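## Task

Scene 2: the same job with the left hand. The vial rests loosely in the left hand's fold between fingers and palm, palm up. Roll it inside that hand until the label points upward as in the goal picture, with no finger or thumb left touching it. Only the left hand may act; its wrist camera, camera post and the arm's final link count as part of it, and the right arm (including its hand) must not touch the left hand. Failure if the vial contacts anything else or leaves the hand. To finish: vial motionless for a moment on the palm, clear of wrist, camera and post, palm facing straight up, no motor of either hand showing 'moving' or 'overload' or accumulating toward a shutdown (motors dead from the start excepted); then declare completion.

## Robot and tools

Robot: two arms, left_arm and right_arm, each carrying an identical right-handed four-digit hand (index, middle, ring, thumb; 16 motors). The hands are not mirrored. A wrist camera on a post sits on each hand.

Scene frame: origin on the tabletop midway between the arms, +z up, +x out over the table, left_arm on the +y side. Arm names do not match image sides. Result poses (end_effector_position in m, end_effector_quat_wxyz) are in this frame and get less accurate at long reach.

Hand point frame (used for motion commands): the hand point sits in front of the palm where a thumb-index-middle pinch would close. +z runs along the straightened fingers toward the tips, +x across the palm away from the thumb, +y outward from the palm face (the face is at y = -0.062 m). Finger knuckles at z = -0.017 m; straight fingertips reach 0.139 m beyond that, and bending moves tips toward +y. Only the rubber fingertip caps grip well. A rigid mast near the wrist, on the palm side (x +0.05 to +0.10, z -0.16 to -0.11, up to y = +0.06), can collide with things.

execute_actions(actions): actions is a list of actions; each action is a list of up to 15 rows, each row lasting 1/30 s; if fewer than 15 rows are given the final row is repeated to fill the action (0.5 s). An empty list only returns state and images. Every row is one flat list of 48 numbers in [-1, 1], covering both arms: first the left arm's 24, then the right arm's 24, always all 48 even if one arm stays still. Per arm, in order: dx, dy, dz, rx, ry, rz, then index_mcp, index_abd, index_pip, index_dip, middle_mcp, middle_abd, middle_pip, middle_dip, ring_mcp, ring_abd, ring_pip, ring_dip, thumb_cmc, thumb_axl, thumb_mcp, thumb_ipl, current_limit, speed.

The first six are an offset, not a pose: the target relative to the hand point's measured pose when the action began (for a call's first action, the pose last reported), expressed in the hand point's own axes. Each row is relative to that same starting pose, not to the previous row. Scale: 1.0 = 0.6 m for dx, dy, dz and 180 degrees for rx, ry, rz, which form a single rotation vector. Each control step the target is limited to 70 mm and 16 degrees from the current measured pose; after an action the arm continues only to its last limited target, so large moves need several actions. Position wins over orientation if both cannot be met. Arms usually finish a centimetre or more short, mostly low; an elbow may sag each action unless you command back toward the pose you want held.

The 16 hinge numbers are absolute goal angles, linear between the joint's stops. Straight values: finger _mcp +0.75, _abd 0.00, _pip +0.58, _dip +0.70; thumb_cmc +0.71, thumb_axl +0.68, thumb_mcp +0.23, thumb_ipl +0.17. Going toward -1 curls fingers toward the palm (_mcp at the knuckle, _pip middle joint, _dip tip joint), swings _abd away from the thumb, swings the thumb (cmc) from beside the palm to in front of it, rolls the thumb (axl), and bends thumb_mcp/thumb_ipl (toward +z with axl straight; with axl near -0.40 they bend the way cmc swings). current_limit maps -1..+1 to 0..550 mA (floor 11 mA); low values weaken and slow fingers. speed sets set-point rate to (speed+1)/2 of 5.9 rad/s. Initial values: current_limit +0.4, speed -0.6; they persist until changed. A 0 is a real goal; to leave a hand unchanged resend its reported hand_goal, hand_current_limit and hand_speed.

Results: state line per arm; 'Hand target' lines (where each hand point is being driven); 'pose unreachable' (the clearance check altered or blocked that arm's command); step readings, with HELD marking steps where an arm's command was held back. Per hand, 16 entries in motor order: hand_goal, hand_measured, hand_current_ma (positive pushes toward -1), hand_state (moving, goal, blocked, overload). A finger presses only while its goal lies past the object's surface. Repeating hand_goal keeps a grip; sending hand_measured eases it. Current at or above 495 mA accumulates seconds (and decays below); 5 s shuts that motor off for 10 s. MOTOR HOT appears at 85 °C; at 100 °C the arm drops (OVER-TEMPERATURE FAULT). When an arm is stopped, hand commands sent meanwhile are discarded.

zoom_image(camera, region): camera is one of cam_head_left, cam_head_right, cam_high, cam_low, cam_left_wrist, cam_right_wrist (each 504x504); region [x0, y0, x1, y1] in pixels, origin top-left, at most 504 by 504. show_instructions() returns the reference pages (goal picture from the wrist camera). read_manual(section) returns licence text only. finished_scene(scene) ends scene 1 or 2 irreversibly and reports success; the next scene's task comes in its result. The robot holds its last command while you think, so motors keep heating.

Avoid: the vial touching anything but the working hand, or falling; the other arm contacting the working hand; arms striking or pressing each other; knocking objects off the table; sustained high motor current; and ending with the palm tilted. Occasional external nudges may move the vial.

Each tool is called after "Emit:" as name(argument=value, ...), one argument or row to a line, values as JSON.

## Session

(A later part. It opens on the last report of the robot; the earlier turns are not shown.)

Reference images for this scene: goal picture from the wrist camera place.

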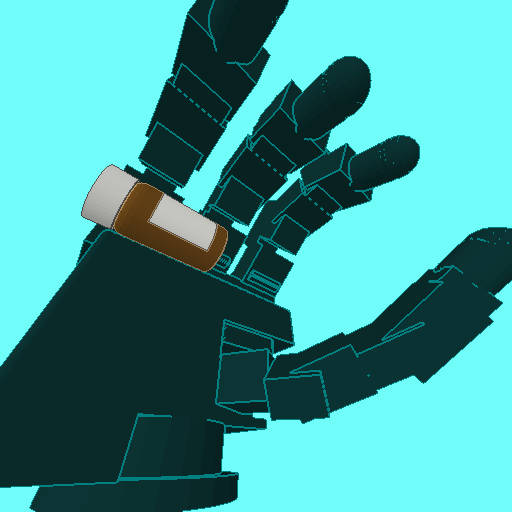

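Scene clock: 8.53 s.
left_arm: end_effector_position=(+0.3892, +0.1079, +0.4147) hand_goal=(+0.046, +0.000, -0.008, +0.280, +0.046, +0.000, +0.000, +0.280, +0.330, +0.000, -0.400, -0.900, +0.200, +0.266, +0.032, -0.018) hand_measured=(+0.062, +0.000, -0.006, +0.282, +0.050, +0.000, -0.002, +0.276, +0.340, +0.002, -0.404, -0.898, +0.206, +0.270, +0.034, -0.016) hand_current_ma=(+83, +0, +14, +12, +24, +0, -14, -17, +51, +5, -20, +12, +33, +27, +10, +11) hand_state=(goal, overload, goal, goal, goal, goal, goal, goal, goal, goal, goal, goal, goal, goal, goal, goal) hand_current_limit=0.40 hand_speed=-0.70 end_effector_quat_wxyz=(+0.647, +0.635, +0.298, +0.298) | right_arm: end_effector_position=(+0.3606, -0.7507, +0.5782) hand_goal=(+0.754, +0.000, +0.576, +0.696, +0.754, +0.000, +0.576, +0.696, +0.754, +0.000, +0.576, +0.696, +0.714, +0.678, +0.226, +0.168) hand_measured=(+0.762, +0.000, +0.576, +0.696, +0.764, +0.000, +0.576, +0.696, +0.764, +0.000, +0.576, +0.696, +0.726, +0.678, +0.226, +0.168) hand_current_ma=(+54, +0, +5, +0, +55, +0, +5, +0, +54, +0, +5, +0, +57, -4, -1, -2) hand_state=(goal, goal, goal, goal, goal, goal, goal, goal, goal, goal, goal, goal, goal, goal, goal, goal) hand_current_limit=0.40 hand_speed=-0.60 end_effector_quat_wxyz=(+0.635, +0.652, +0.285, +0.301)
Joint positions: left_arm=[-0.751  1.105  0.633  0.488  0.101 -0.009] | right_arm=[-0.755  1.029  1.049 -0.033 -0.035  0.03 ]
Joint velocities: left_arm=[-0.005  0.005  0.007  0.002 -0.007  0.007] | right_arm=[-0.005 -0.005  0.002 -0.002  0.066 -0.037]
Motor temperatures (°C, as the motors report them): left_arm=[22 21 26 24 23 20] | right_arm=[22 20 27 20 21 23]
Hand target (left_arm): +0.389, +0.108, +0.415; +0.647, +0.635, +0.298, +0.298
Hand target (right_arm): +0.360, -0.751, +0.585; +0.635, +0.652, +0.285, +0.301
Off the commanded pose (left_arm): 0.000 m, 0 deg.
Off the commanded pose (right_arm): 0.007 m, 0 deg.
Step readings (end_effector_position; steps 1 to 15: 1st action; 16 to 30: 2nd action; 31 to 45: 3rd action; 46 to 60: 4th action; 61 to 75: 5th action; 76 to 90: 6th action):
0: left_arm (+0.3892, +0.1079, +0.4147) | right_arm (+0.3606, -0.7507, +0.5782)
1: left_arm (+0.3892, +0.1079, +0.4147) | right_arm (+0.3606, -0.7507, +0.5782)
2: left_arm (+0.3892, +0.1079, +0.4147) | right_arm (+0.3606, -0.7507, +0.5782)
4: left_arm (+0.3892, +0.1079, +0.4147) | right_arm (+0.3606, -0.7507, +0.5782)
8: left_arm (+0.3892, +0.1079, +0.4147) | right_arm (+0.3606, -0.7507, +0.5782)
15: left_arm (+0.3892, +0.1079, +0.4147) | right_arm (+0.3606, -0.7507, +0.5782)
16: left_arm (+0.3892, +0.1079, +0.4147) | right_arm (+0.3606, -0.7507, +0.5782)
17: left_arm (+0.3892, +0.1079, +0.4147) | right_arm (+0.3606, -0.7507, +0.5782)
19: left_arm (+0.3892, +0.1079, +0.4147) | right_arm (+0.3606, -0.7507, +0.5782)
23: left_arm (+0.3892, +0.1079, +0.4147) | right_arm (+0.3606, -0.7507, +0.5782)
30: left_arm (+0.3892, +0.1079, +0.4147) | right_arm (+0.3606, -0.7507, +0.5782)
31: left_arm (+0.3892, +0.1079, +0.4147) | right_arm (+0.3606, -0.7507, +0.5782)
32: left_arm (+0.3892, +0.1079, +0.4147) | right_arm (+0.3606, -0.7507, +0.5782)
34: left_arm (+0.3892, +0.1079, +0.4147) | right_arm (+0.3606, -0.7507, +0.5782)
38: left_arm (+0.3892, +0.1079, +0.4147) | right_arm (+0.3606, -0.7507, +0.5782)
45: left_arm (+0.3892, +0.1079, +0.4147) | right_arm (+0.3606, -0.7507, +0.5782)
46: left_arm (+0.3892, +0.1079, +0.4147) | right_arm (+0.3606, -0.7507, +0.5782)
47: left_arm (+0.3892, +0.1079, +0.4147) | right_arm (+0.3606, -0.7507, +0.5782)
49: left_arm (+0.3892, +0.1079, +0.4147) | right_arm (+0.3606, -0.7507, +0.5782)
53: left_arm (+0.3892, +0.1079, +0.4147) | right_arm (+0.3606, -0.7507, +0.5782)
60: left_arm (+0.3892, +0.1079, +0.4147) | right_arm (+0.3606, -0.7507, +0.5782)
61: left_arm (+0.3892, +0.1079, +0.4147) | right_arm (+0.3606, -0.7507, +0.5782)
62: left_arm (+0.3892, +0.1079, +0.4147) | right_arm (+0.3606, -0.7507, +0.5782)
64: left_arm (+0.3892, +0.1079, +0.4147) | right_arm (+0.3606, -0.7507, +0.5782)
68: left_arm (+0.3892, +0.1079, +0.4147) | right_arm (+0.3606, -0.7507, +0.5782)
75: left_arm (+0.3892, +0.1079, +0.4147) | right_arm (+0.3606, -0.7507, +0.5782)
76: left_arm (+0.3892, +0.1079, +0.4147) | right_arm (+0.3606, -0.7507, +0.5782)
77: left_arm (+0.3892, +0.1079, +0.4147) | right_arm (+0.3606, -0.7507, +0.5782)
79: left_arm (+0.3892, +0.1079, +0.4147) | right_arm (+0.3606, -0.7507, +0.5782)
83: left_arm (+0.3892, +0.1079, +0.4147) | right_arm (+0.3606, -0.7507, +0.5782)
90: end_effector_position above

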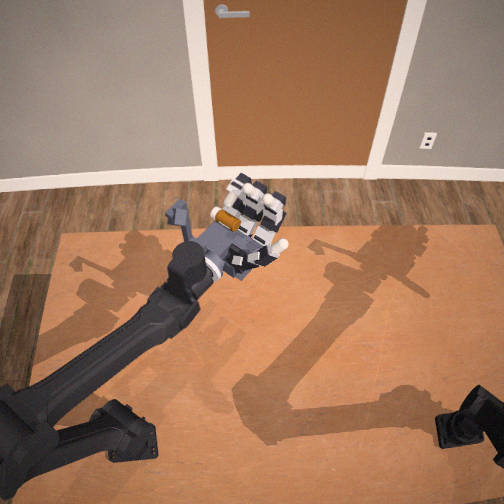

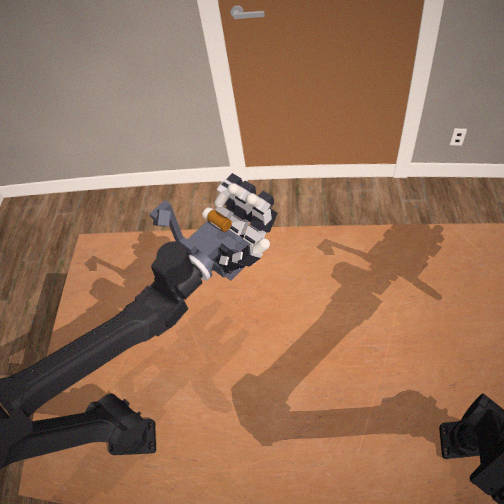

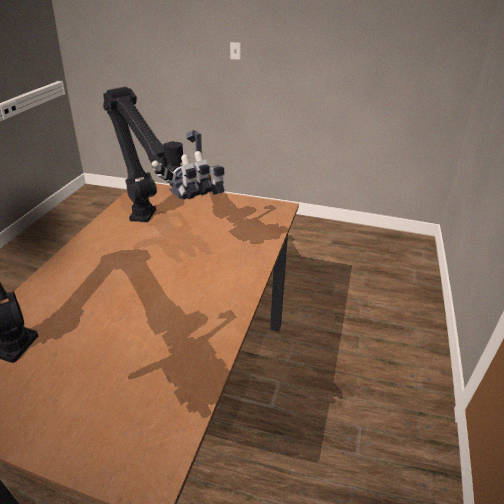

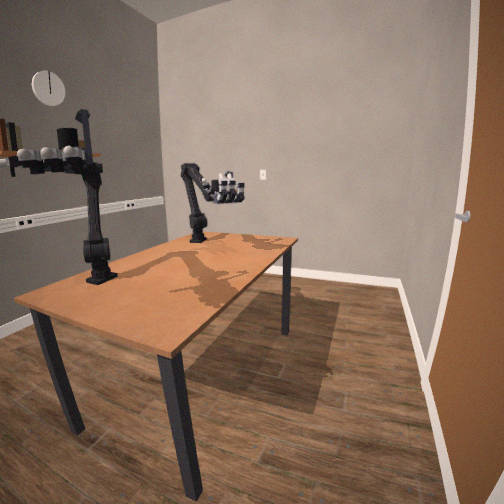

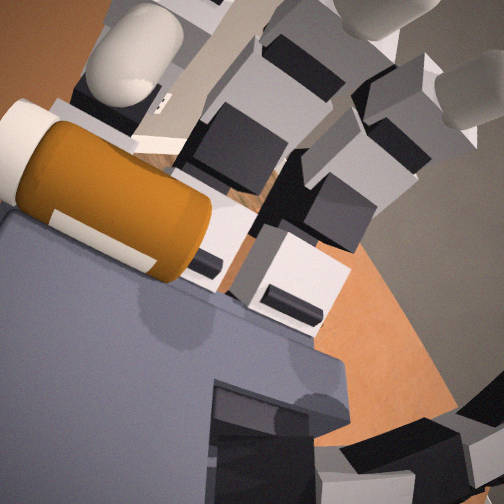

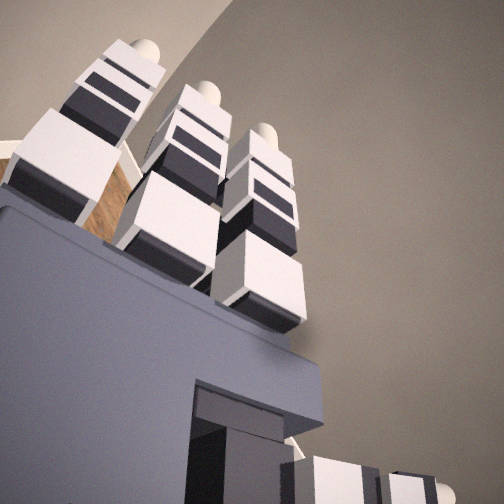

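Emit:
execute_actions(
  actions=[
    [[0,0,0,0,0,0,0.046,0,-0.008,0.28,0.046,0,0,0.28,0.25,0,-0.4,0.05,0.2,0.266,0.032,-0.018,0.4,0,0,0.012,0,0,0,0,0.754,0,0.576,0.696,0.754,0,0.576,0.696,0.754,0,0.576,0.696,0.714,0.678,0.226,0.168,0.4,-0.6]],
    [[0,0,0,0,0,0,0.046,0,-0.008,0.28,0.046,0,0,0.28,0.2,0,-0.85,0.05,0.2,0.266,0.032,-0.018,0.4,-0.4,0,0.012,0,0,0,0,0.754,0,0.576,0.696,0.754,0,0.576,0.696,0.754,0,0.576,0.696,0.714,0.678,0.226,0.168,0.4,-0.6]],
    [[0,0,0,0,0,0,0.046,0,-0.008,0.28,0.046,0,0,0.28,0.2,0,-0.85,-0.4,0.2,0.266,0.032,-0.018,0.4,-0.4,0,0.012,0,0,0,0,0.754,0,0.576,0.696,0.754,0,0.576,0.696,0.754,0,0.576,0.696,0.714,0.678,0.226,0.168,0.4,-0.6]],
    [[0,0,0,0,0,0,0.046,0,-0.008,0.28,0.046,0,0,0.28,0.33,0,-0.78,-0.6,0.2,0.266,0.032,-0.018,0.4,-0.7,0,0.012,0,0,0,0,0.754,0,0.576,0.696,0.754,0,0.576,0.696,0.754,0,0.576,0.696,0.714,0.678,0.226,0.168,0.4,-0.6]],
    [[0,0,0,0,0,0,0.046,0,-0.008,0.28,0.046,0,0,0.28,0.33,0,-0.58,-0.8,0.2,0.266,0.032,-0.018,0.4,-0.7,0,0.012,0,0,0,0,0.754,0,0.576,0.696,0.754,0,0.576,0.696,0.754,0,0.576,0.696,0.714,0.678,0.226,0.168,0.4,-0.6]],
    [[0,0,0,0,0,0,0.046,0,-0.008,0.28,0.046,0,0,0.28,0.33,0,-0.4,-0.9,0.2,0.266,0.032,-0.018,0.4,-0.7,0,0.012,0,0,0,0,0.754,0,0.576,0.696,0.754,0,0.576,0.696,0.754,0,0.576,0.696,0.714,0.678,0.226,0.168,0.4,-0.6]],
    [[0,0,0,0,0,0,0.046,0,-0.008,0.28,0.046,0,0,0.28,0.25,0,-0.4,0.05,0.2,0.266,0.032,-0.018,0.4,0,0,0.012,0,0,0,0,0.754,0,0.576,0.696,0.754,0,0.576,0.696,0.754,0,0.576,0.696,0.714,0.678,0.226,0.168,0.4,-0.6]],
    [[0,0,0,0,0,0,0.046,0,-0.008,0.28,0.046,0,0,0.28,0.2,0,-0.85,0.05,0.2,0.266,0.032,-0.018,0.4,-0.4,0,0.012,0,0,0,0,0.754,0,0.576,0.696,0.754,0,0.576,0.696,0.754,0,0.576,0.696,0.714,0.678,0.226,0.168,0.4,-0.6]],
    [[0,0,0,0,0,0,0.046,0,-0.008,0.28,0.046,0,0,0.28,0.2,0,-0.85,-0.4,0.2,0.266,0.032,-0.018,0.4,-0.4,0,0.012,0,0,0,0,0.754,0,0.576,0.696,0.754,0,0.576,0.696,0.754,0,0.576,0.696,0.714,0.678,0.226,0.168,0.4,-0.6]],
    [[0,0,0,0,0,0,0.046,0,-0.008,0.28,0.046,0,0,0.28,0.33,0,-0.78,-0.6,0.2,0.266,0.032,-0.018,0.4,-0.7,0,0.012,0,0,0,0,0.754,0,0.576,0.696,0.754,0,0.576,0.696,0.754,0,0.576,0.696,0.714,0.678,0.226,0.168,0.4,-0.6]],
    [[0,0,0,0,0,0,0.046,0,-0.008,0.28,0.046,0,0,0.28,0.33,0,-0.58,-0.8,0.2,0.266,0.032,-0.018,0.4,-0.7,0,0.012,0,0,0,0,0.754,0,0.576,0.696,0.754,0,0.576,0.696,0.754,0,0.576,0.696,0.714,0.678,0.226,0.168,0.4,-0.6]],
    [[0,0,0,0,0,0,0.046,0,-0.008,0.28,0.046,0,0,0.28,0.33,0,-0.4,-0.9,0.2,0.266,0.032,-0.018,0.4,-0.7,0,0.012,0,0,0,0,0.754,0,0.576,0.696,0.754,0,0.576,0.696,0.754,0,0.576,0.696,0.714,0.678,0.226,0.168,0.4,-0.6]],
  ],
)

Scene clock: 15.30 s.
left_arm: end_effector_position=(+0.3892, +0.1079, +0.4147) hand_goal=(+0.046, +0.000, -0.008, +0.280, +0.046, +0.000, +0.000, +0.280, +0.330, +0.000, -0.400, -0.900, +0.200, +0.266, +0.032, -0.018) hand_measured=(+0.062, +0.000, -0.006, +0.282, +0.050, +0.000, -0.002, +0.276, +0.340, +0.000, -0.404, -0.898, +0.206, +0.270, +0.034, -0.016) hand_current_ma=(+83, +0, +14, +12, +24, +0, -14, -17, +50, +3, -20, +12, +33, +27, +10, +11) hand_state=(goal, overload, goal, goal, goal, goal, goal, goal, goal, goal, goal, goal, goal, goal, goal, goal) hand_current_limit=0.40 hand_speed=-0.70 end_effector_quat_wxyz=(+0.647, +0.635, +0.298, +0.298) | right_arm: end_effector_position=(+0.3606, -0.7507, +0.5782) hand_goal=(+0.754, +0.000, +0.576, +0.696, +0.754, +0.000, +0.576, +0.696, +0.754, +0.000, +0.576, +0.696, +0.714, +0.678, +0.226, +0.168) hand_measured=(+0.762, +0.000, +0.576, +0.696, +0.764, +0.000, +0.576, +0.696, +0.764, +0.000, +0.576, +0.696, +0.726, +0.678, +0.226, +0.168) hand_current_ma=(+54, +0, +5, +0, +55, +0, +5, +0, +54, +0, +5, +0, +57, -4, -1, -2) hand_state=(goal, goal, goal, goal, goal, goal, goal, goal, goal, goal, goal, goal, goal, goal, goal, goal) hand_current_limit=0.40 hand_speed=-0.60 end_effector_quat_wxyz=(+0.635, +0.652, +0.285, +0.301)
Joint positions: left_arm=[-0.751  1.105  0.633  0.488  0.101 -0.009] | right_arm=[-0.755  1.029  1.049 -0.033 -0.035  0.03 ]
Joint velocities: left_arm=[-0.005 -0.005  0.002  0.002 -0.007  0.022] | right_arm=[-0.005 -0.005 -0.002  0.007  0.022 -0.022]
Motor temperatures (°C, as the motors report them): left_arm=[22 21 27 24 23 20] | right_arm=[22 21 29 20 21 23]
Hand target (left_arm): +0.389, +0.108, +0.415; +0.647, +0.635, +0.298, +0.298
Hand target (right_arm): +0.360, -0.751, +0.585; +0.635, +0.652, +0.285, +0.301
Off the commanded pose (left_arm): 0.000 m, 0 deg.
Off the commanded pose (right_arm): 0.007 m, 0 deg.
Step readings (end_effector_position; steps 1 to 15: 1st action; 16 to 30: 2nd action; 31 to 45: 3rd action; 46 to 60: 4th action; 61 to 75: 5th action; 76 to 90: 6th action; 91 to 105: 7th action; 106 to 120: 8th action; 121 to 135: 9th action; 136 to 150: 10th action; 151 to 165: 11th action; 166 to 180: 12th action):
0: left_arm (+0.3892, +0.1079, +0.4147) | right_arm (+0.3606, -0.7507, +0.5782)
1: left_arm (+0.3892, +0.1079, +0.4147) | right_arm (+0.3606, -0.7507, +0.5782)
2: left_arm (+0.3892, +0.1079, +0.4147) | right_arm (+0.3606, -0.7507, +0.5782)
4: left_arm (+0.3892, +0.1079, +0.4147) | right_arm (+0.3606, -0.7507, +0.5782)
8: left_arm (+0.3892, +0.1079, +0.4147) | right_arm (+0.3606, -0.7507, +0.5782)
15: left_arm (+0.3892, +0.1079, +0.4147) | right_arm (+0.3606, -0.7507, +0.5782)
16: left_arm (+0.3892, +0.1079, +0.4147) | right_arm (+0.3606, -0.7507, +0.5782)
17: left_arm (+0.3892, +0.1079, +0.4147) | right_arm (+0.3606, -0.7507, +0.5782)
19: left_arm (+0.3892, +0.1079, +0.4147) | right_arm (+0.3606, -0.7507, +0.5782)
23: left_arm (+0.3892, +0.1079, +0.4147) | right_arm (+0.3606, -0.7507, +0.5782)
30: left_arm (+0.3892, +0.1079, +0.4147) | right_arm (+0.3606, -0.7507, +0.5782)
31: left_arm (+0.3892, +0.1079, +0.4147) | right_arm (+0.3606, -0.7507, +0.5782)
32: left_arm (+0.3892, +0.1079, +0.4147) | right_arm (+0.3606, -0.7507, +0.5782)
34: left_arm (+0.3892, +0.1079, +0.4147) | right_arm (+0.3606, -0.7507, +0.5782)
38: left_arm (+0.3892, +0.1079, +0.4147) | right_arm (+0.3606, -0.7507, +0.5782)
45: left_arm (+0.3892, +0.1079, +0.4147) | right_arm (+0.3606, -0.7507, +0.5782)
46: left_arm (+0.3892, +0.1079, +0.4147) | right_arm (+0.3606, -0.7507, +0.5782)
47: left_arm (+0.3892, +0.1079, +0.4147) | right_arm (+0.3606, -0.7507, +0.5782)
49: left_arm (+0.3892, +0.1079, +0.4147) | right_arm (+0.3606, -0.7507, +0.5782)
53: left_arm (+0.3892, +0.1079, +0.4147) | right_arm (+0.3606, -0.7507, +0.5782)
60: left_arm (+0.3892, +0.1079, +0.4147) | right_arm (+0.3606, -0.7507, +0.5782)
61: left_arm (+0.3892, +0.1079, +0.4147) | right_arm (+0.3606, -0.7507, +0.5782)
62: left_arm (+0.3892, +0.1079, +0.4147) | right_arm (+0.3606, -0.7507, +0.5782)
64: left_arm (+0.3892, +0.1079, +0.4147) | right_arm (+0.3606, -0.7507, +0.5782)
68: left_arm (+0.3892, +0.1079, +0.4147) | right_arm (+0.3606, -0.7507, +0.5782)
75: left_arm (+0.3892, +0.1079, +0.4147) | right_arm (+0.3606, -0.7507, +0.5782)
76: left_arm (+0.3892, +0.1079, +0.4147) | right_arm (+0.3606, -0.7507, +0.5782)
77: left_arm (+0.3892, +0.1079, +0.4147) | right_arm (+0.3606, -0.7507, +0.5782)
79: left_arm (+0.3892, +0.1079, +0.4147) | right_arm (+0.3606, -0.7507, +0.5782)
83: left_arm (+0.3892, +0.1079, +0.4147) | right_arm (+0.3606, -0.7507, +0.5782)
90: left_arm (+0.3892, +0.1079, +0.4147) | right_arm (+0.3606, -0.7507, +0.5782)
91: left_arm (+0.3892, +0.1079, +0.4147) | right_arm (+0.3606, -0.7507, +0.5782)
92: left_arm (+0.3892, +0.1079, +0.4147) | right_arm (+0.3606, -0.7507, +0.5782)
94: left_arm (+0.3892, +0.1079, +0.4147) | right_arm (+0.3606, -0.7507, +0.5782)
98: left_arm (+0.3892, +0.1079, +0.4147) | right_arm (+0.3606, -0.7507, +0.5782)
105: left_arm (+0.3892, +0.1079, +0.4147) | right_arm (+0.3606, -0.7507, +0.5782)
106: left_arm (+0.3892, +0.1079, +0.4147) | right_arm (+0.3606, -0.7507, +0.5782)
107: left_arm (+0.3892, +0.1079, +0.4147) | right_arm (+0.3606, -0.7507, +0.5782)
109: left_arm (+0.3892, +0.1079, +0.4147) | right_arm (+0.3606, -0.7507, +0.5782)
113: left_arm (+0.3892, +0.1079, +0.4147) | right_arm (+0.3606, -0.7507, +0.5782)
120: left_arm (+0.3892, +0.1079, +0.4147) | right_arm (+0.3606, -0.7507, +0.5782)
121: left_arm (+0.3892, +0.1079, +0.4147) | right_arm (+0.3606, -0.7507, +0.5782)
122: left_arm (+0.3892, +0.1079, +0.4147) | right_arm (+0.3606, -0.7507, +0.5782)
124: left_arm (+0.3892, +0.1079, +0.4147) | right_arm (+0.3606, -0.7507, +0.5782)
128: left_arm (+0.3892, +0.1079, +0.4147) | right_arm (+0.3606, -0.7507, +0.5782)
135: left_arm (+0.3892, +0.1079, +0.4147) | right_arm (+0.3606, -0.7507, +0.5782)
136: left_arm (+0.3892, +0.1079, +0.4147) | right_arm (+0.3606, -0.7507, +0.5782)
137: left_arm (+0.3892, +0.1079, +0.4147) | right_arm (+0.3606, -0.7507, +0.5782)
139: left_arm (+0.3892, +0.1079, +0.4147) | right_arm (+0.3606, -0.7507, +0.5782)
143: left_arm (+0.3892, +0.1079, +0.4147) | right_arm (+0.3606, -0.7507, +0.5782)
150: left_arm (+0.3892, +0.1079, +0.4147) | right_arm (+0.3606, -0.7507, +0.5782)
151: left_arm (+0.3892, +0.1079, +0.4147) | right_arm (+0.3606, -0.7507, +0.5782)
152: left_arm (+0.3892, +0.1079, +0.4147) | right_arm (+0.3606, -0.7507, +0.5782)
154: left_arm (+0.3892, +0.1079, +0.4147) | right_arm (+0.3606, -0.7507, +0.5782)
158: left_arm (+0.3892, +0.1079, +0.4147) | right_arm (+0.3606, -0.7507, +0.5782)
165: left_arm (+0.3892, +0.1079, +0.4147) | right_arm (+0.3606, -0.7507, +0.5782)
166: left_arm (+0.3892, +0.1079, +0.4147) | right_arm (+0.3606, -0.7507, +0.5782)
167: left_arm (+0.3892, +0.1079, +0.4147) | right_arm (+0.3606, -0.7507, +0.5782)
169: left_arm (+0.3892, +0.1079, +0.4147) | right_arm (+0.3606, -0.7507, +0.5782)
173: left_arm (+0.3892, +0.1079, +0.4147) | right_arm (+0.3606, -0.7507, +0.5782)
180: end_effector_position above

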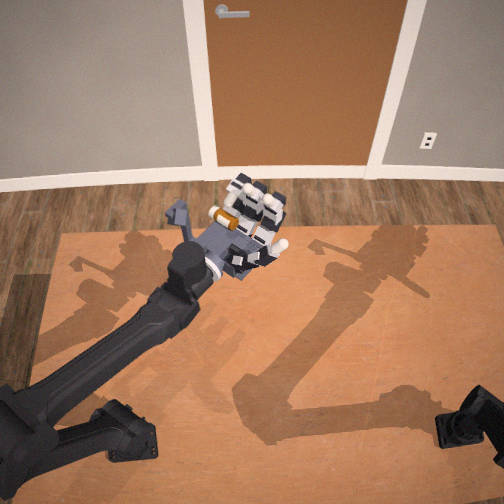

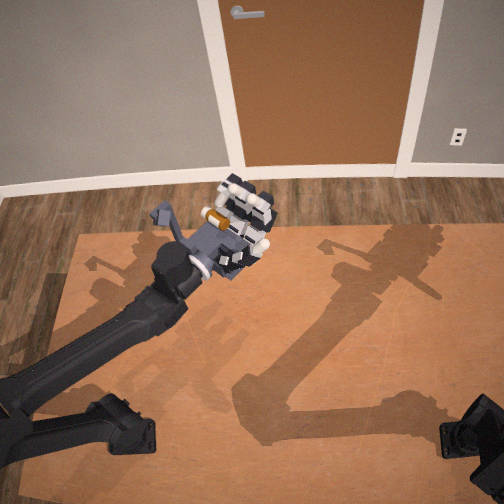

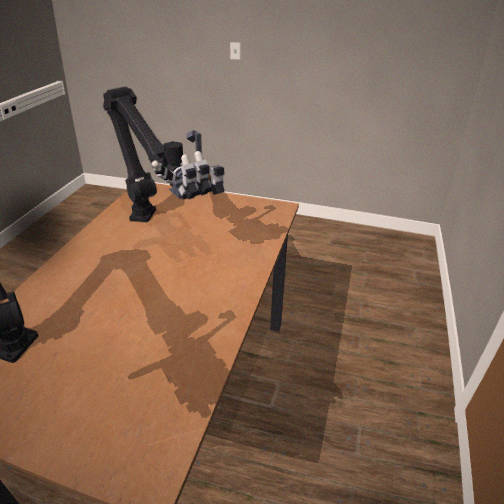

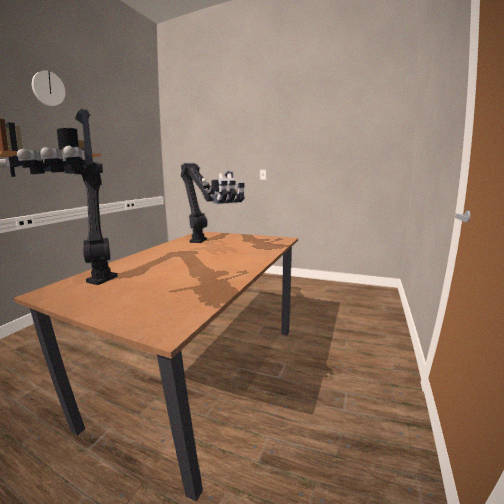

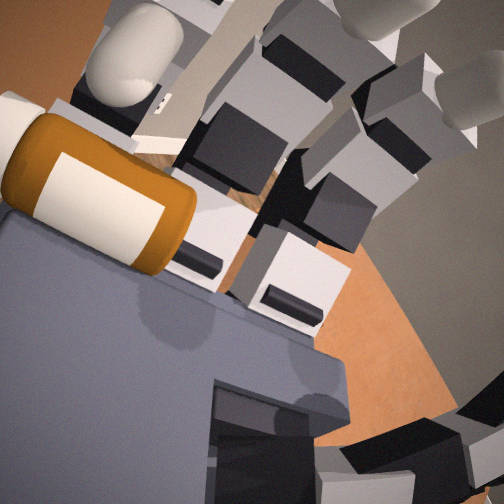

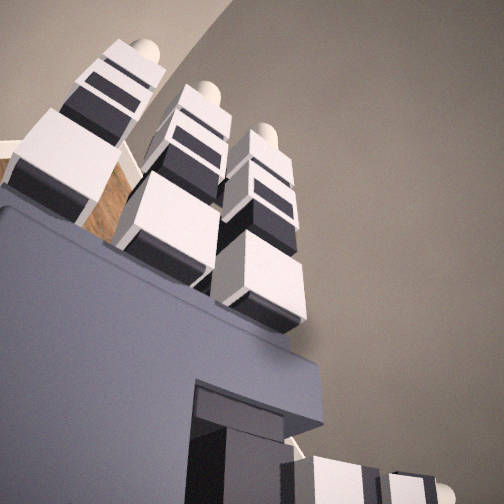

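Emit:
execute_actions(
  actions=[
    [[0,0,0,0,0,0,0.046,0,-0.008,0.28,0.046,0,0,0.28,0.25,0.25,-0.4,0.05,0.2,0.266,0.032,-0.018,0.4,0,0,0.012,0,0,0,0,0.754,0,0.576,0.696,0.754,0,0.576,0.696,0.754,0,0.576,0.696,0.714,0.678,0.226,0.168,0.4,-0.6]],
    [[0,0,0,0,0,0,0.046,0,-0.008,0.28,0.046,0,0,0.28,0.2,0.25,-0.85,0.05,0.2,0.266,0.032,-0.018,0.4,-0.4,0,0.012,0,0,0,0,0.754,0,0.576,0.696,0.754,0,0.576,0.696,0.754,0,0.576,0.696,0.714,0.678,0.226,0.168,0.4,-0.6]],
    [[0,0,0,0,0,0,0.046,0,-0.008,0.28,0.046,0,0,0.28,0.2,0.25,-0.85,-0.4,0.2,0.266,0.032,-0.018,0.4,-0.4,0,0.012,0,0,0,0,0.754,0,0.576,0.696,0.754,0,0.576,0.696,0.754,0,0.576,0.696,0.714,0.678,0.226,0.168,0.4,-0.6]],
    [[0,0,0,0,0,0,0.046,0,-0.008,0.28,0.046,0,0,0.28,0.2,-0.3,-0.85,-0.4,0.2,0.266,0.032,-0.018,0.4,-0.5,0,0.012,0,0,0,0,0.754,0,0.576,0.696,0.754,0,0.576,0.696,0.754,0,0.576,0.696,0.714,0.678,0.226,0.168,0.4,-0.6]],
    [[0,0,0,0,0,0,0.046,0,-0.008,0.28,0.046,0,0,0.28,0.33,-0.3,-0.78,-0.6,0.2,0.266,0.032,-0.018,0.4,-0.7,0,0.012,0,0,0,0,0.754,0,0.576,0.696,0.754,0,0.576,0.696,0.754,0,0.576,0.696,0.714,0.678,0.226,0.168,0.4,-0.6]],
    [[0,0,0,0,0,0,0.046,0,-0.008,0.28,0.046,0,0,0.28,0.33,-0.3,-0.58,-0.8,0.2,0.266,0.032,-0.018,0.4,-0.7,0,0.012,0,0,0,0,0.754,0,0.576,0.696,0.754,0,0.576,0.696,0.754,0,0.576,0.696,0.714,0.678,0.226,0.168,0.4,-0.6]],
    [[0,0,0,0,0,0,0.046,0,-0.008,0.28,0.046,0,0,0.28,0.33,-0.3,-0.4,-0.9,0.2,0.266,0.032,-0.018,0.4,-0.7,0,0.012,0,0,0,0,0.754,0,0.576,0.696,0.754,0,0.576,0.696,0.754,0,0.576,0.696,0.714,0.678,0.226,0.168,0.4,-0.6]],
  ],
)

Scene clock: 19.30 s.
left_arm: end_effector_position=(+0.3892, +0.1079, +0.4147) hand_goal=(+0.046, +0.000, -0.008, +0.280, +0.046, +0.000, +0.000, +0.280, +0.330, -0.300, -0.400, -0.900, +0.200, +0.266, +0.032, -0.018) hand_measured=(+0.062, +0.000, -0.006, +0.282, +0.050, +0.000, -0.002, +0.276, +0.342, -0.300, -0.404, -0.898, +0.206, +0.270, +0.034, -0.016) hand_current_ma=(+83, +0, +14, +12, +24, +0, -14, -17, +66, -4, -19, +12, +33, +27, +10, +11) hand_state=(goal, overload, goal, goal, goal, goal, goal, goal, goal, goal, goal, goal, goal, goal, goal, goal) hand_current_limit=0.40 hand_speed=-0.70 end_effector_quat_wxyz=(+0.647, +0.635, +0.298, +0.298) | right_arm: end_effector_position=(+0.3606, -0.7507, +0.5782) hand_goal=(+0.754, +0.000, +0.576, +0.696, +0.754, +0.000, +0.576, +0.696, +0.754, +0.000, +0.576, +0.696, +0.714, +0.678, +0.226, +0.168) hand_measured=(+0.762, +0.000, +0.576, +0.696, +0.764, +0.000, +0.576, +0.696, +0.764, +0.000, +0.576, +0.696, +0.726, +0.678, +0.226, +0.168) hand_current_ma=(+54, +0, +5, +0, +55, +0, +5, +0, +54, +0, +5, +0, +57, -4, -1, -2) hand_state=(goal, goal, goal, goal, goal, goal, goal, goal, goal, goal, goal, goal, goal, goal, goal, goal) hand_current_limit=0.40 hand_speed=-0.60 end_effector_quat_wxyz=(+0.635, +0.652, +0.285, +0.301)
Joint positions: left_arm=[-0.751  1.105  0.633  0.488  0.101 -0.009] | right_arm=[-0.755  1.029  1.049 -0.033 -0.035  0.03 ]
Joint velocities: left_arm=[ 0.005 -0.005 -0.002 -0.022  0.037 -0.037] | right_arm=[-0.015 -0.015 -0.032 -0.007  0.007  0.007]
Motor temperatures (°C, as the motors report them): left_arm=[22 21 27 24 23 20] | right_arm=[22 21 30 20 21 23]
Hand target (left_arm): +0.389, +0.108, +0.415; +0.647, +0.635, +0.298, +0.298
Hand target (right_arm): +0.360, -0.751, +0.585; +0.635, +0.652, +0.285, +0.301
Off the commanded pose (left_arm): 0.000 m, 0 deg.
Off the commanded pose (right_arm): 0.007 m, 0 deg.
Step readings (end_effector_position; steps 1 to 15: 1st action; 16 to 30: 2nd action; 31 to 45: 3rd action; 46 to 60: 4th action; 61 to 75: 5th action; 76 to 90: 6th action; 91 to 105: 7th action):
0: left_arm (+0.3892, +0.1079, +0.4147) | right_arm (+0.3606, -0.7507, +0.5782)
1: left_arm (+0.3892, +0.1079, +0.4147) | right_arm (+0.3606, -0.7507, +0.5782)
2: left_arm (+0.3892, +0.1079, +0.4147) | right_arm (+0.3606, -0.7507, +0.5782)
4: left_arm (+0.3892, +0.1079, +0.4147) | right_arm (+0.3606, -0.7507, +0.5782)
8: left_arm (+0.3892, +0.1079, +0.4147) | right_arm (+0.3606, -0.7507, +0.5782)
15: left_arm (+0.3892, +0.1079, +0.4147) | right_arm (+0.3606, -0.7507, +0.5782)
16: left_arm (+0.3892, +0.1079, +0.4147) | right_arm (+0.3606, -0.7507, +0.5782)
17: left_arm (+0.3892, +0.1079, +0.4147) | right_arm (+0.3606, -0.7507, +0.5782)
19: left_arm (+0.3892, +0.1079, +0.4147) | right_arm (+0.3606, -0.7507, +0.5782)
23: left_arm (+0.3892, +0.1079, +0.4147) | right_arm (+0.3606, -0.7507, +0.5782)
30: left_arm (+0.3892, +0.1079, +0.4147) | right_arm (+0.3606, -0.7507, +0.5782)
31: left_arm (+0.3892, +0.1079, +0.4147) | right_arm (+0.3606, -0.7507, +0.5782)
32: left_arm (+0.3892, +0.1079, +0.4147) | right_arm (+0.3606, -0.7507, +0.5782)
34: left_arm (+0.3892, +0.1079, +0.4147) | right_arm (+0.3606, -0.7507, +0.5782)
38: left_arm (+0.3892, +0.1079, +0.4147) | right_arm (+0.3606, -0.7507, +0.5782)
45: left_arm (+0.3892, +0.1079, +0.4147) | right_arm (+0.3606, -0.7507, +0.5782)
46: left_arm (+0.3892, +0.1079, +0.4147) | right_arm (+0.3606, -0.7507, +0.5782)
47: left_arm (+0.3892, +0.1079, +0.4147) | right_arm (+0.3606, -0.7507, +0.5782)
49: left_arm (+0.3892, +0.1079, +0.4147) | right_arm (+0.3606, -0.7507, +0.5782)
53: left_arm (+0.3892, +0.1079, +0.4147) | right_arm (+0.3606, -0.7507, +0.5782)
60: left_arm (+0.3892, +0.1079, +0.4147) | right_arm (+0.3606, -0.7507, +0.5782)
61: left_arm (+0.3892, +0.1079, +0.4147) | right_arm (+0.3606, -0.7507, +0.5782)
62: left_arm (+0.3892, +0.1079, +0.4147) | right_arm (+0.3606, -0.7507, +0.5782)
64: left_arm (+0.3892, +0.1079, +0.4147) | right_arm (+0.3606, -0.7507, +0.5782)
68: left_arm (+0.3892, +0.1079, +0.4147) | right_arm (+0.3606, -0.7507, +0.5782)
75: left_arm (+0.3892, +0.1079, +0.4147) | right_arm (+0.3606, -0.7507, +0.5782)
76: left_arm (+0.3892, +0.1079, +0.4147) | right_arm (+0.3606, -0.7507, +0.5782)
77: left_arm (+0.3892, +0.1079, +0.4147) | right_arm (+0.3606, -0.7507, +0.5782)
79: left_arm (+0.3892, +0.1079, +0.4147) | right_arm (+0.3606, -0.7507, +0.5782)
83: left_arm (+0.3892, +0.1079, +0.4147) | right_arm (+0.3606, -0.7507, +0.5782)
90: left_arm (+0.3892, +0.1079, +0.4147) | right_arm (+0.3606, -0.7507, +0.5782)
91: left_arm (+0.3892, +0.1079, +0.4147) | right_arm (+0.3606, -0.7507, +0.5782)
92: left_arm (+0.3892, +0.1079, +0.4147) | right_arm (+0.3606, -0.7507, +0.5782)
94: left_arm (+0.3892, +0.1079, +0.4147) | right_arm (+0.3606, -0.7507, +0.5782)
98: left_arm (+0.3892, +0.1079, +0.4147) | right_arm (+0.3606, -0.7507, +0.5782)
105: end_effector_position above

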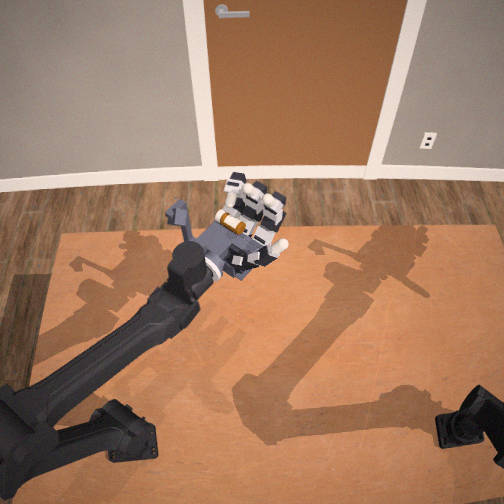

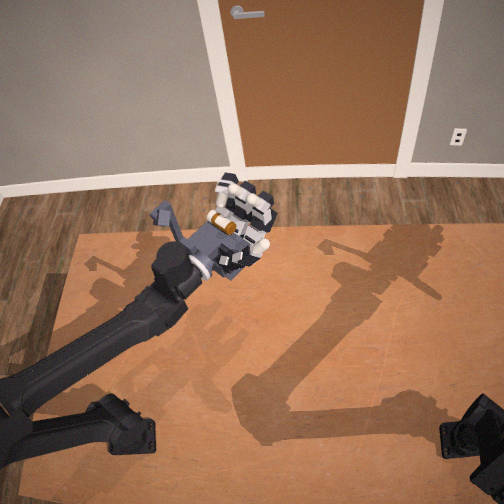

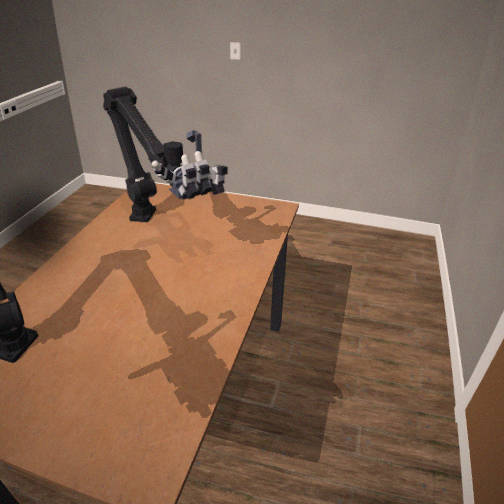

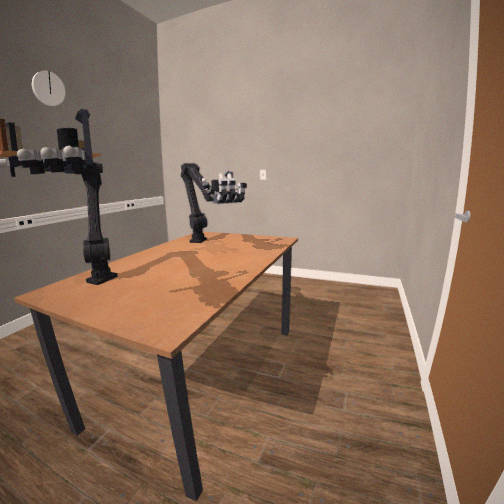

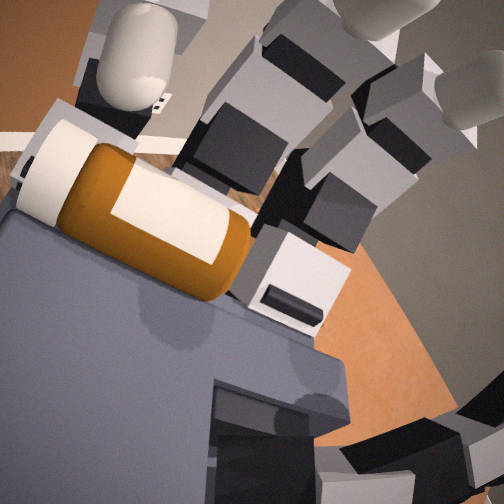

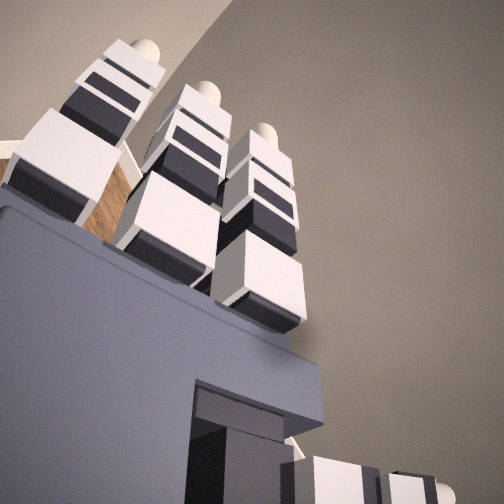

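Emit:
execute_actions(
  actions=[
    [[0,0.004,0,-0.012,0,0,0.046,0,-0.008,0.28,-0.2,0,0,0.28,0.33,0,-0.2,-0.5,0.2,0.266,0.032,-0.018,0.4,-0.7,0,0.012,0,0,0,0,0.754,0,0.576,0.696,0.754,0,0.576,0.696,0.754,0,0.576,0.696,0.714,0.678,0.226,0.168,0.4,-0.6]],
    [[0,0,0,0,0,0,0.046,0,-0.008,0.28,-0.4,0,0,0.28,0.33,0,-0.2,-0.5,0.2,0.266,0.032,-0.018,0.4,-0.7,0,0.012,0,0,0,0,0.754,0,0.576,0.696,0.754,0,0.576,0.696,0.754,0,0.576,0.696,0.714,0.678,0.226,0.168,0.4,-0.6]],
    [[0,0,0,0,0,0,0.046,0,-0.008,0.28,0.0,0,0,0.28,0.33,0,-0.2,-0.5,0.2,0.266,0.032,-0.018,0.4,-0.6,0,0.012,0,0,0,0,0.754,0,0.576,0.696,0.754,0,0.576,0.696,0.754,0,0.576,0.696,0.714,0.678,0.226,0.168,0.4,-0.6]],
    [[0,0,0,0,0,0,0.046,0,-0.008,0.28,0.3,0,0,0.28,0.33,0,-0.2,-0.5,0.2,0.266,0.032,-0.018,0.4,-0.6,0,0.012,0,0,0,0,0.754,0,0.576,0.696,0.754,0,0.576,0.696,0.754,0,0.576,0.696,0.714,0.678,0.226,0.168,0.4,-0.6]],
  ],
)

Scene clock: 21.67 s.
left_arm: end_effector_position=(+0.3886, +0.1083, +0.4194) hand_goal=(+0.046, +0.000, -0.008, +0.280, +0.300, +0.000, +0.000, +0.280, +0.330, +0.000, -0.200, -0.500, +0.200, +0.266, +0.032, -0.018) hand_measured=(+0.060, +0.000, -0.006, +0.282, +0.306, +0.000, -0.002, +0.278, +0.342, -0.002, -0.202, -0.504, +0.206, +0.270, +0.034, -0.016) hand_current_ma=(+80, +0, +14, +12, +36, +0, -8, -15, +66, -14, -15, -22, +35, +27, +10, +11) hand_state=(goal, overload, goal, goal, moving, goal, goal, goal, goal, goal, goal, goal, goal, goal, goal, goal) hand_current_limit=0.40 hand_speed=-0.60 end_effector_quat_wxyz=(+0.656, +0.626, +0.293, +0.303) | right_arm: end_effector_position=(+0.3606, -0.7507, +0.5782) hand_goal=(+0.754, +0.000, +0.576, +0.696, +0.754, +0.000, +0.576, +0.696, +0.754, +0.000, +0.576, +0.696, +0.714, +0.678, +0.226, +0.168) hand_measured=(+0.762, +0.000, +0.576, +0.696, +0.764, +0.000, +0.576, +0.696, +0.764, +0.000, +0.576, +0.696, +0.726, +0.678, +0.226, +0.168) hand_current_ma=(+54, +0, +5, +0, +55, +0, +5, +0, +54, +0, +5, +0, +57, -4, -1, -2) hand_state=(goal, goal, goal, goal, goal, goal, goal, goal, goal, goal, goal, goal, goal, goal, goal, goal) hand_current_limit=0.40 hand_speed=-0.60 end_effector_quat_wxyz=(+0.635, +0.652, +0.285, +0.301)
Joint positions: left_arm=[-0.751  1.115  0.633  0.527  0.101 -0.009] | right_arm=[-0.755  1.029  1.049 -0.033 -0.035  0.03 ]
Joint velocities: left_arm=[ 0.005  0.005  0.012 -0.012 -0.066 -0.037] | right_arm=[ 0.005 -0.015  0.012  0.007 -0.022 -0.066]
Motor temperatures (°C, as the motors report them): left_arm=[22 21 28 24 23 20] | right_arm=[22 21 31 20 21 23]
Hand target (left_arm): +0.389, +0.108, +0.419; +0.656, +0.626, +0.293, +0.303
Hand target (right_arm): +0.360, -0.751, +0.585; +0.635, +0.652, +0.285, +0.301
Off the commanded pose (left_arm): 0.000 m, 0 deg.
Off the commanded pose (right_arm): 0.007 m, 0 deg.
Step readings (end_effector_position; steps 1 to 15: 1st action; 16 to 30: 2nd action; 31 to 45: 3rd action; 46 to 60: 4th action):
0: left_arm (+0.3892, +0.1079, +0.4147) | right_arm (+0.3606, -0.7507, +0.5782)
1: left_arm (+0.3890, +0.1080, +0.4154) | right_arm (+0.3606, -0.7507, +0.5782)
2: left_arm (+0.3889, +0.1080, +0.4166) | right_arm (+0.3606, -0.7507, +0.5782)
4: left_arm (+0.3886, +0.1083, +0.4186) | right_arm (+0.3606, -0.7507, +0.5782)
8: left_arm (+0.3887, +0.1082, +0.4190) | right_arm (+0.3606, -0.7507, +0.5782)
15: left_arm (+0.3886, +0.1083, +0.4194) | right_arm (+0.3606, -0.7507, +0.5782)
16: left_arm (+0.3886, +0.1083, +0.4194) | right_arm (+0.3606, -0.7507, +0.5782)
17: left_arm (+0.3886, +0.1083, +0.4194) | right_arm (+0.3606, -0.7507, +0.5782)
19: left_arm (+0.3886, +0.1083, +0.4194) | right_arm (+0.3606, -0.7507, +0.5782)
23: left_arm (+0.3886, +0.1083, +0.4194) | right_arm (+0.3606, -0.7507, +0.5782)
30: left_arm (+0.3886, +0.1083, +0.4194) | right_arm (+0.3606, -0.7507, +0.5782)
31: left_arm (+0.3886, +0.1083, +0.4194) | right_arm (+0.3606, -0.7507, +0.5782)
32: left_arm (+0.3886, +0.1083, +0.4194) | right_arm (+0.3606, -0.7507, +0.5782)
34: left_arm (+0.3886, +0.1083, +0.4194) | right_arm (+0.3606, -0.7507, +0.5782)
38: left_arm (+0.3886, +0.1083, +0.4194) | right_arm (+0.3606, -0.7507, +0.5782)
45: left_arm (+0.3886, +0.1083, +0.4194) | right_arm (+0.3606, -0.7507, +0.5782)
46: left_arm (+0.3886, +0.1083, +0.4194) | right_arm (+0.3606, -0.7507, +0.5782)
47: left_arm (+0.3886, +0.1083, +0.4194) | right_arm (+0.3606, -0.7507, +0.5782)
49: left_arm (+0.3886, +0.1083, +0.4194) | right_arm (+0.3606, -0.7507, +0.5782)
53: left_arm (+0.3886, +0.1083, +0.4194) | right_arm (+0.3606, -0.7507, +0.5782)
60: end_effector_position above

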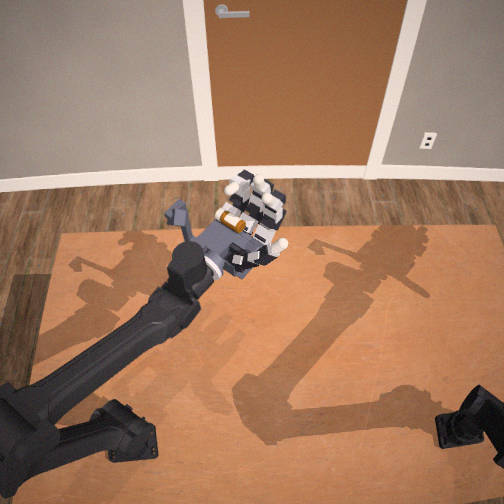

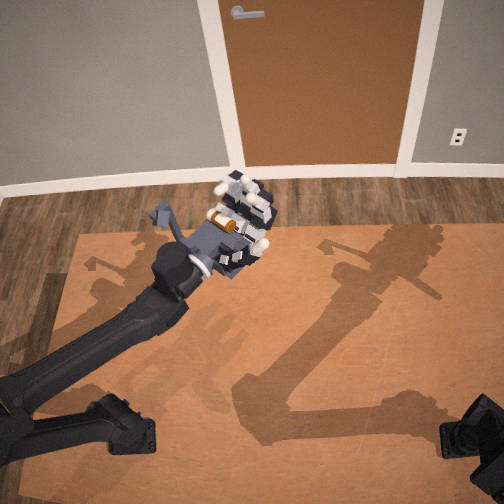

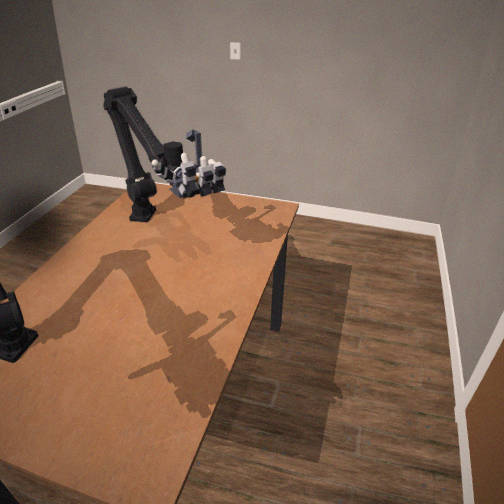

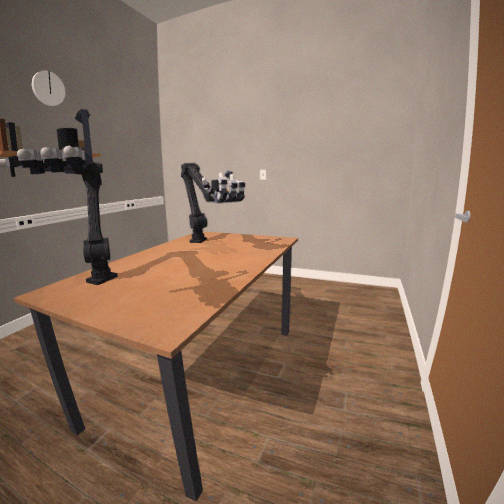

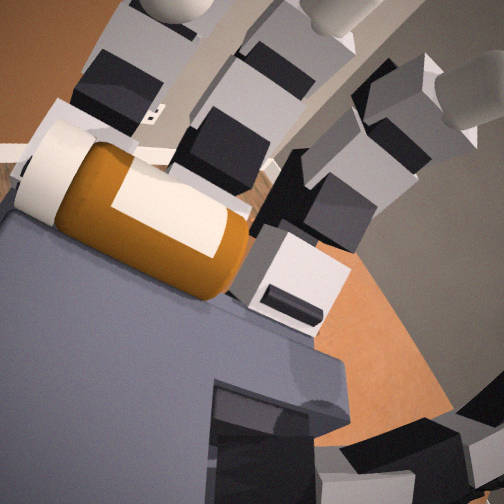

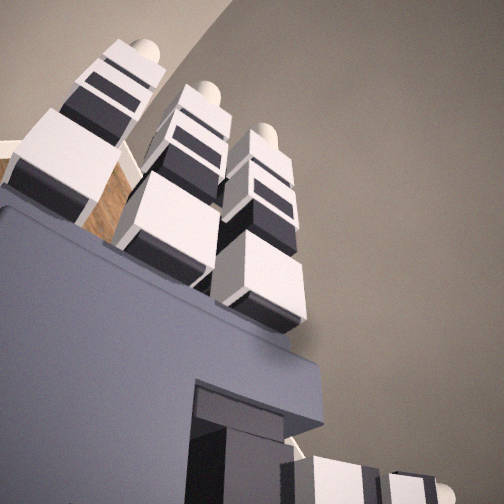

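Emit:
execute_actions(
  actions=[
    [[0,0,0,0,0,0,0.046,0,-0.008,0.28,0.45,0,0,0.28,0.5,0,-0.2,-0.5,0.2,0.266,0.032,-0.018,0.4,-0.7,0,0.012,0,0,0,0,0.754,0,0.576,0.696,0.754,0,0.576,0.696,0.754,0,0.576,0.696,0.714,0.678,0.226,0.168,0.4,-0.6]],
    [[0,0,0,0,0,0,0.046,0,-0.008,0.28,0.45,0,0,0.28,0.5,0,-0.2,-0.5,0.2,0.266,0.032,-0.018,0.4,-0.7,0,0.012,0,0,0,0,0.754,0,0.576,0.696,0.754,0,0.576,0.696,0.754,0,0.576,0.696,0.714,0.678,0.226,0.168,0.4,-0.6]],
  ],
)

Emit:
zoom_image(
  camera="cam_head_left",
  region=[180, 160, 300, 280],
)

Scene clock: 22.93 s.
left_arm: end_effector_position=(+0.3886, +0.1083, +0.4194) hand_goal=(+0.046, +0.000, -0.008, +0.280, +0.450, +0.000, +0.000, +0.280, +0.500, +0.000, -0.200, -0.500, +0.200, +0.266, +0.032, -0.018) hand_measured=(+0.060, +0.000, -0.006, +0.282, +0.458, +0.000, +0.000, +0.278, +0.506, -0.002, -0.202, -0.504, +0.206, +0.270, +0.034, -0.016) hand_current_ma=(+80, +0, +14, +12, +41, +0, -6, -14, +37, -14, -11, -22, +35, +27, +10, +11) hand_state=(goal, overload, goal, goal, goal, goal, goal, goal, goal, goal, goal, goal, goal, goal, goal, goal) hand_current_limit=0.40 hand_speed=-0.70 end_effector_quat_wxyz=(+0.656, +0.626, +0.293, +0.303) | right_arm: end_effector_position=(+0.3606, -0.7507, +0.5782) hand_goal=(+0.754, +0.000, +0.576, +0.696, +0.754, +0.000, +0.576, +0.696, +0.754, +0.000, +0.576, +0.696, +0.714, +0.678, +0.226, +0.168) hand_measured=(+0.762, +0.000, +0.576, +0.696, +0.764, +0.000, +0.576, +0.696, +0.764, +0.000, +0.576, +0.696, +0.726, +0.678, +0.226, +0.168) hand_current_ma=(+54, +0, +5, +0, +55, +0, +5, +0, +54, +0, +5, +0, +57, -4, -1, -2) hand_state=(goal, goal, goal, goal, goal, goal, goal, goal, goal, goal, goal, goal, goal, goal, goal, goal) hand_current_limit=0.40 hand_speed=-0.60 end_effector_quat_wxyz=(+0.635, +0.652, +0.285, +0.301)
Joint positions: left_arm=[-0.751  1.115  0.633  0.527  0.101 -0.009] | right_arm=[-0.755  1.029  1.049 -0.033 -0.035  0.03 ]
Joint velocities: left_arm=[-0.015  0.005  0.002 -0.002  0.051  0.051] | right_arm=[ 0.005 -0.015 -0.017 -0.017  0.022 -0.051]
Motor temperatures (°C, as the motors report them): left_arm=[22 21 28 24 23 20] | right_arm=[22 21 31 20 21 23]
Hand target (left_arm): +0.389, +0.108, +0.419; +0.656, +0.626, +0.293, +0.303
Hand target (right_arm): +0.360, -0.751, +0.585; +0.635, +0.652, +0.285, +0.301
Off the commanded pose (left_arm): 0.000 m, 0 deg.
Off the commanded pose (right_arm): 0.007 m, 0 deg.
Step readings (end_effector_position; steps 1 to 15: 1st action; 16 to 30: 2nd action):
0: left_arm (+0.3886, +0.1083, +0.4194) | right_arm (+0.3606, -0.7507, +0.5782)
1: left_arm (+0.3886, +0.1083, +0.4194) | right_arm (+0.3606, -0.7507, +0.5782)
2: left_arm (+0.3886, +0.1083, +0.4194) | right_arm (+0.3606, -0.7507, +0.5782)
4: left_arm (+0.3886, +0.1083, +0.4194) | right_arm (+0.3606, -0.7507, +0.5782)
8: left_arm (+0.3886, +0.1083, +0.4194) | right_arm (+0.3606, -0.7507, +0.5782)
15: left_arm (+0.3886, +0.1083, +0.4194) | right_arm (+0.3606, -0.7507, +0.5782)
16: left_arm (+0.3886, +0.1083, +0.4194) | right_arm (+0.3606, -0.7507, +0.5782)
17: left_arm (+0.3886, +0.1083, +0.4194) | right_arm (+0.3606, -0.7507, +0.5782)
19: left_arm (+0.3886, +0.1083, +0.4194) | right_arm (+0.3606, -0.7507, +0.5782)
23: left_arm (+0.3886, +0.1083, +0.4194) | right_arm (+0.3606, -0.7507, +0.5782)
30: end_effector_position above

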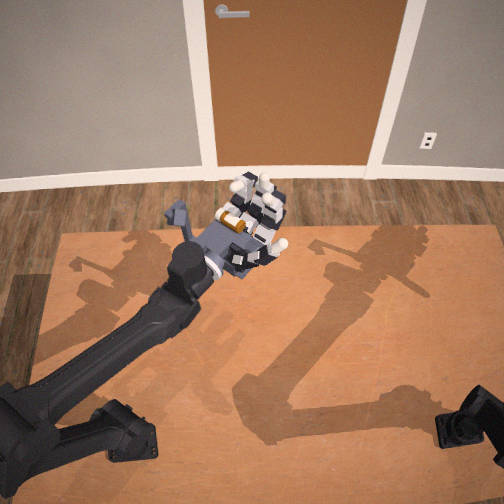

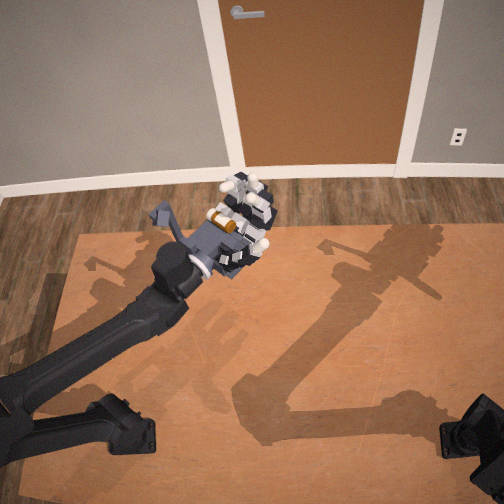

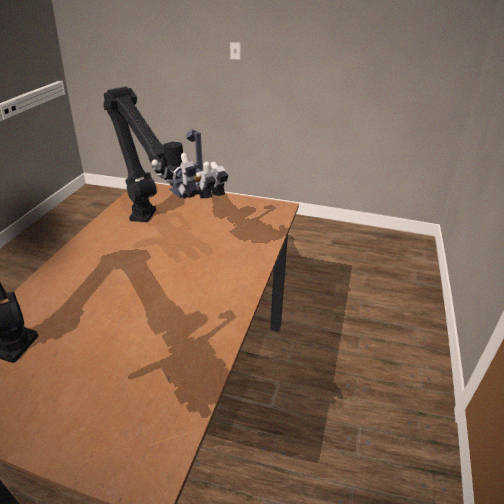

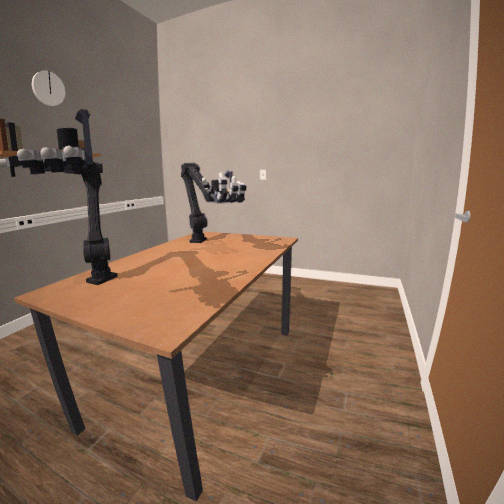

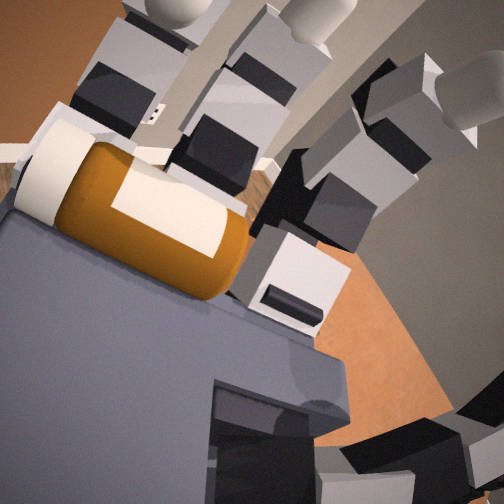

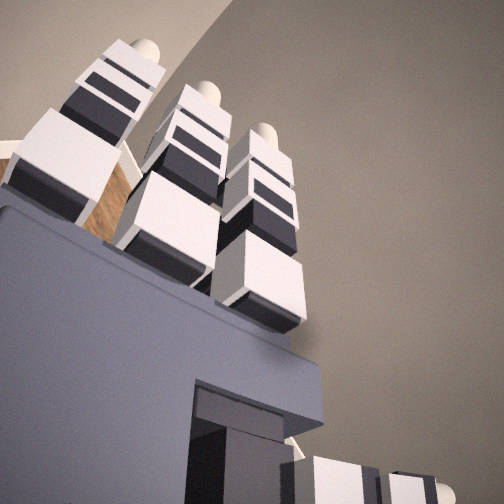

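Region (180, 160, 300, 280) of cam_head_left's 504x504 image, scaled by 4.200, with more detail than that image has.

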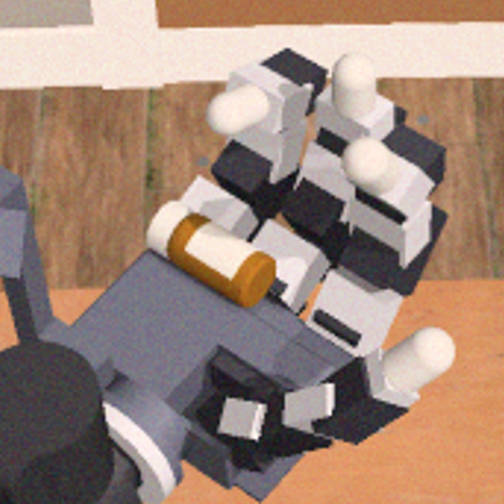

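The vial stayed put, so it is free of the fingers.

Emit:
finished_scene(
  scene=2,
)

The scene is finished: the task was done.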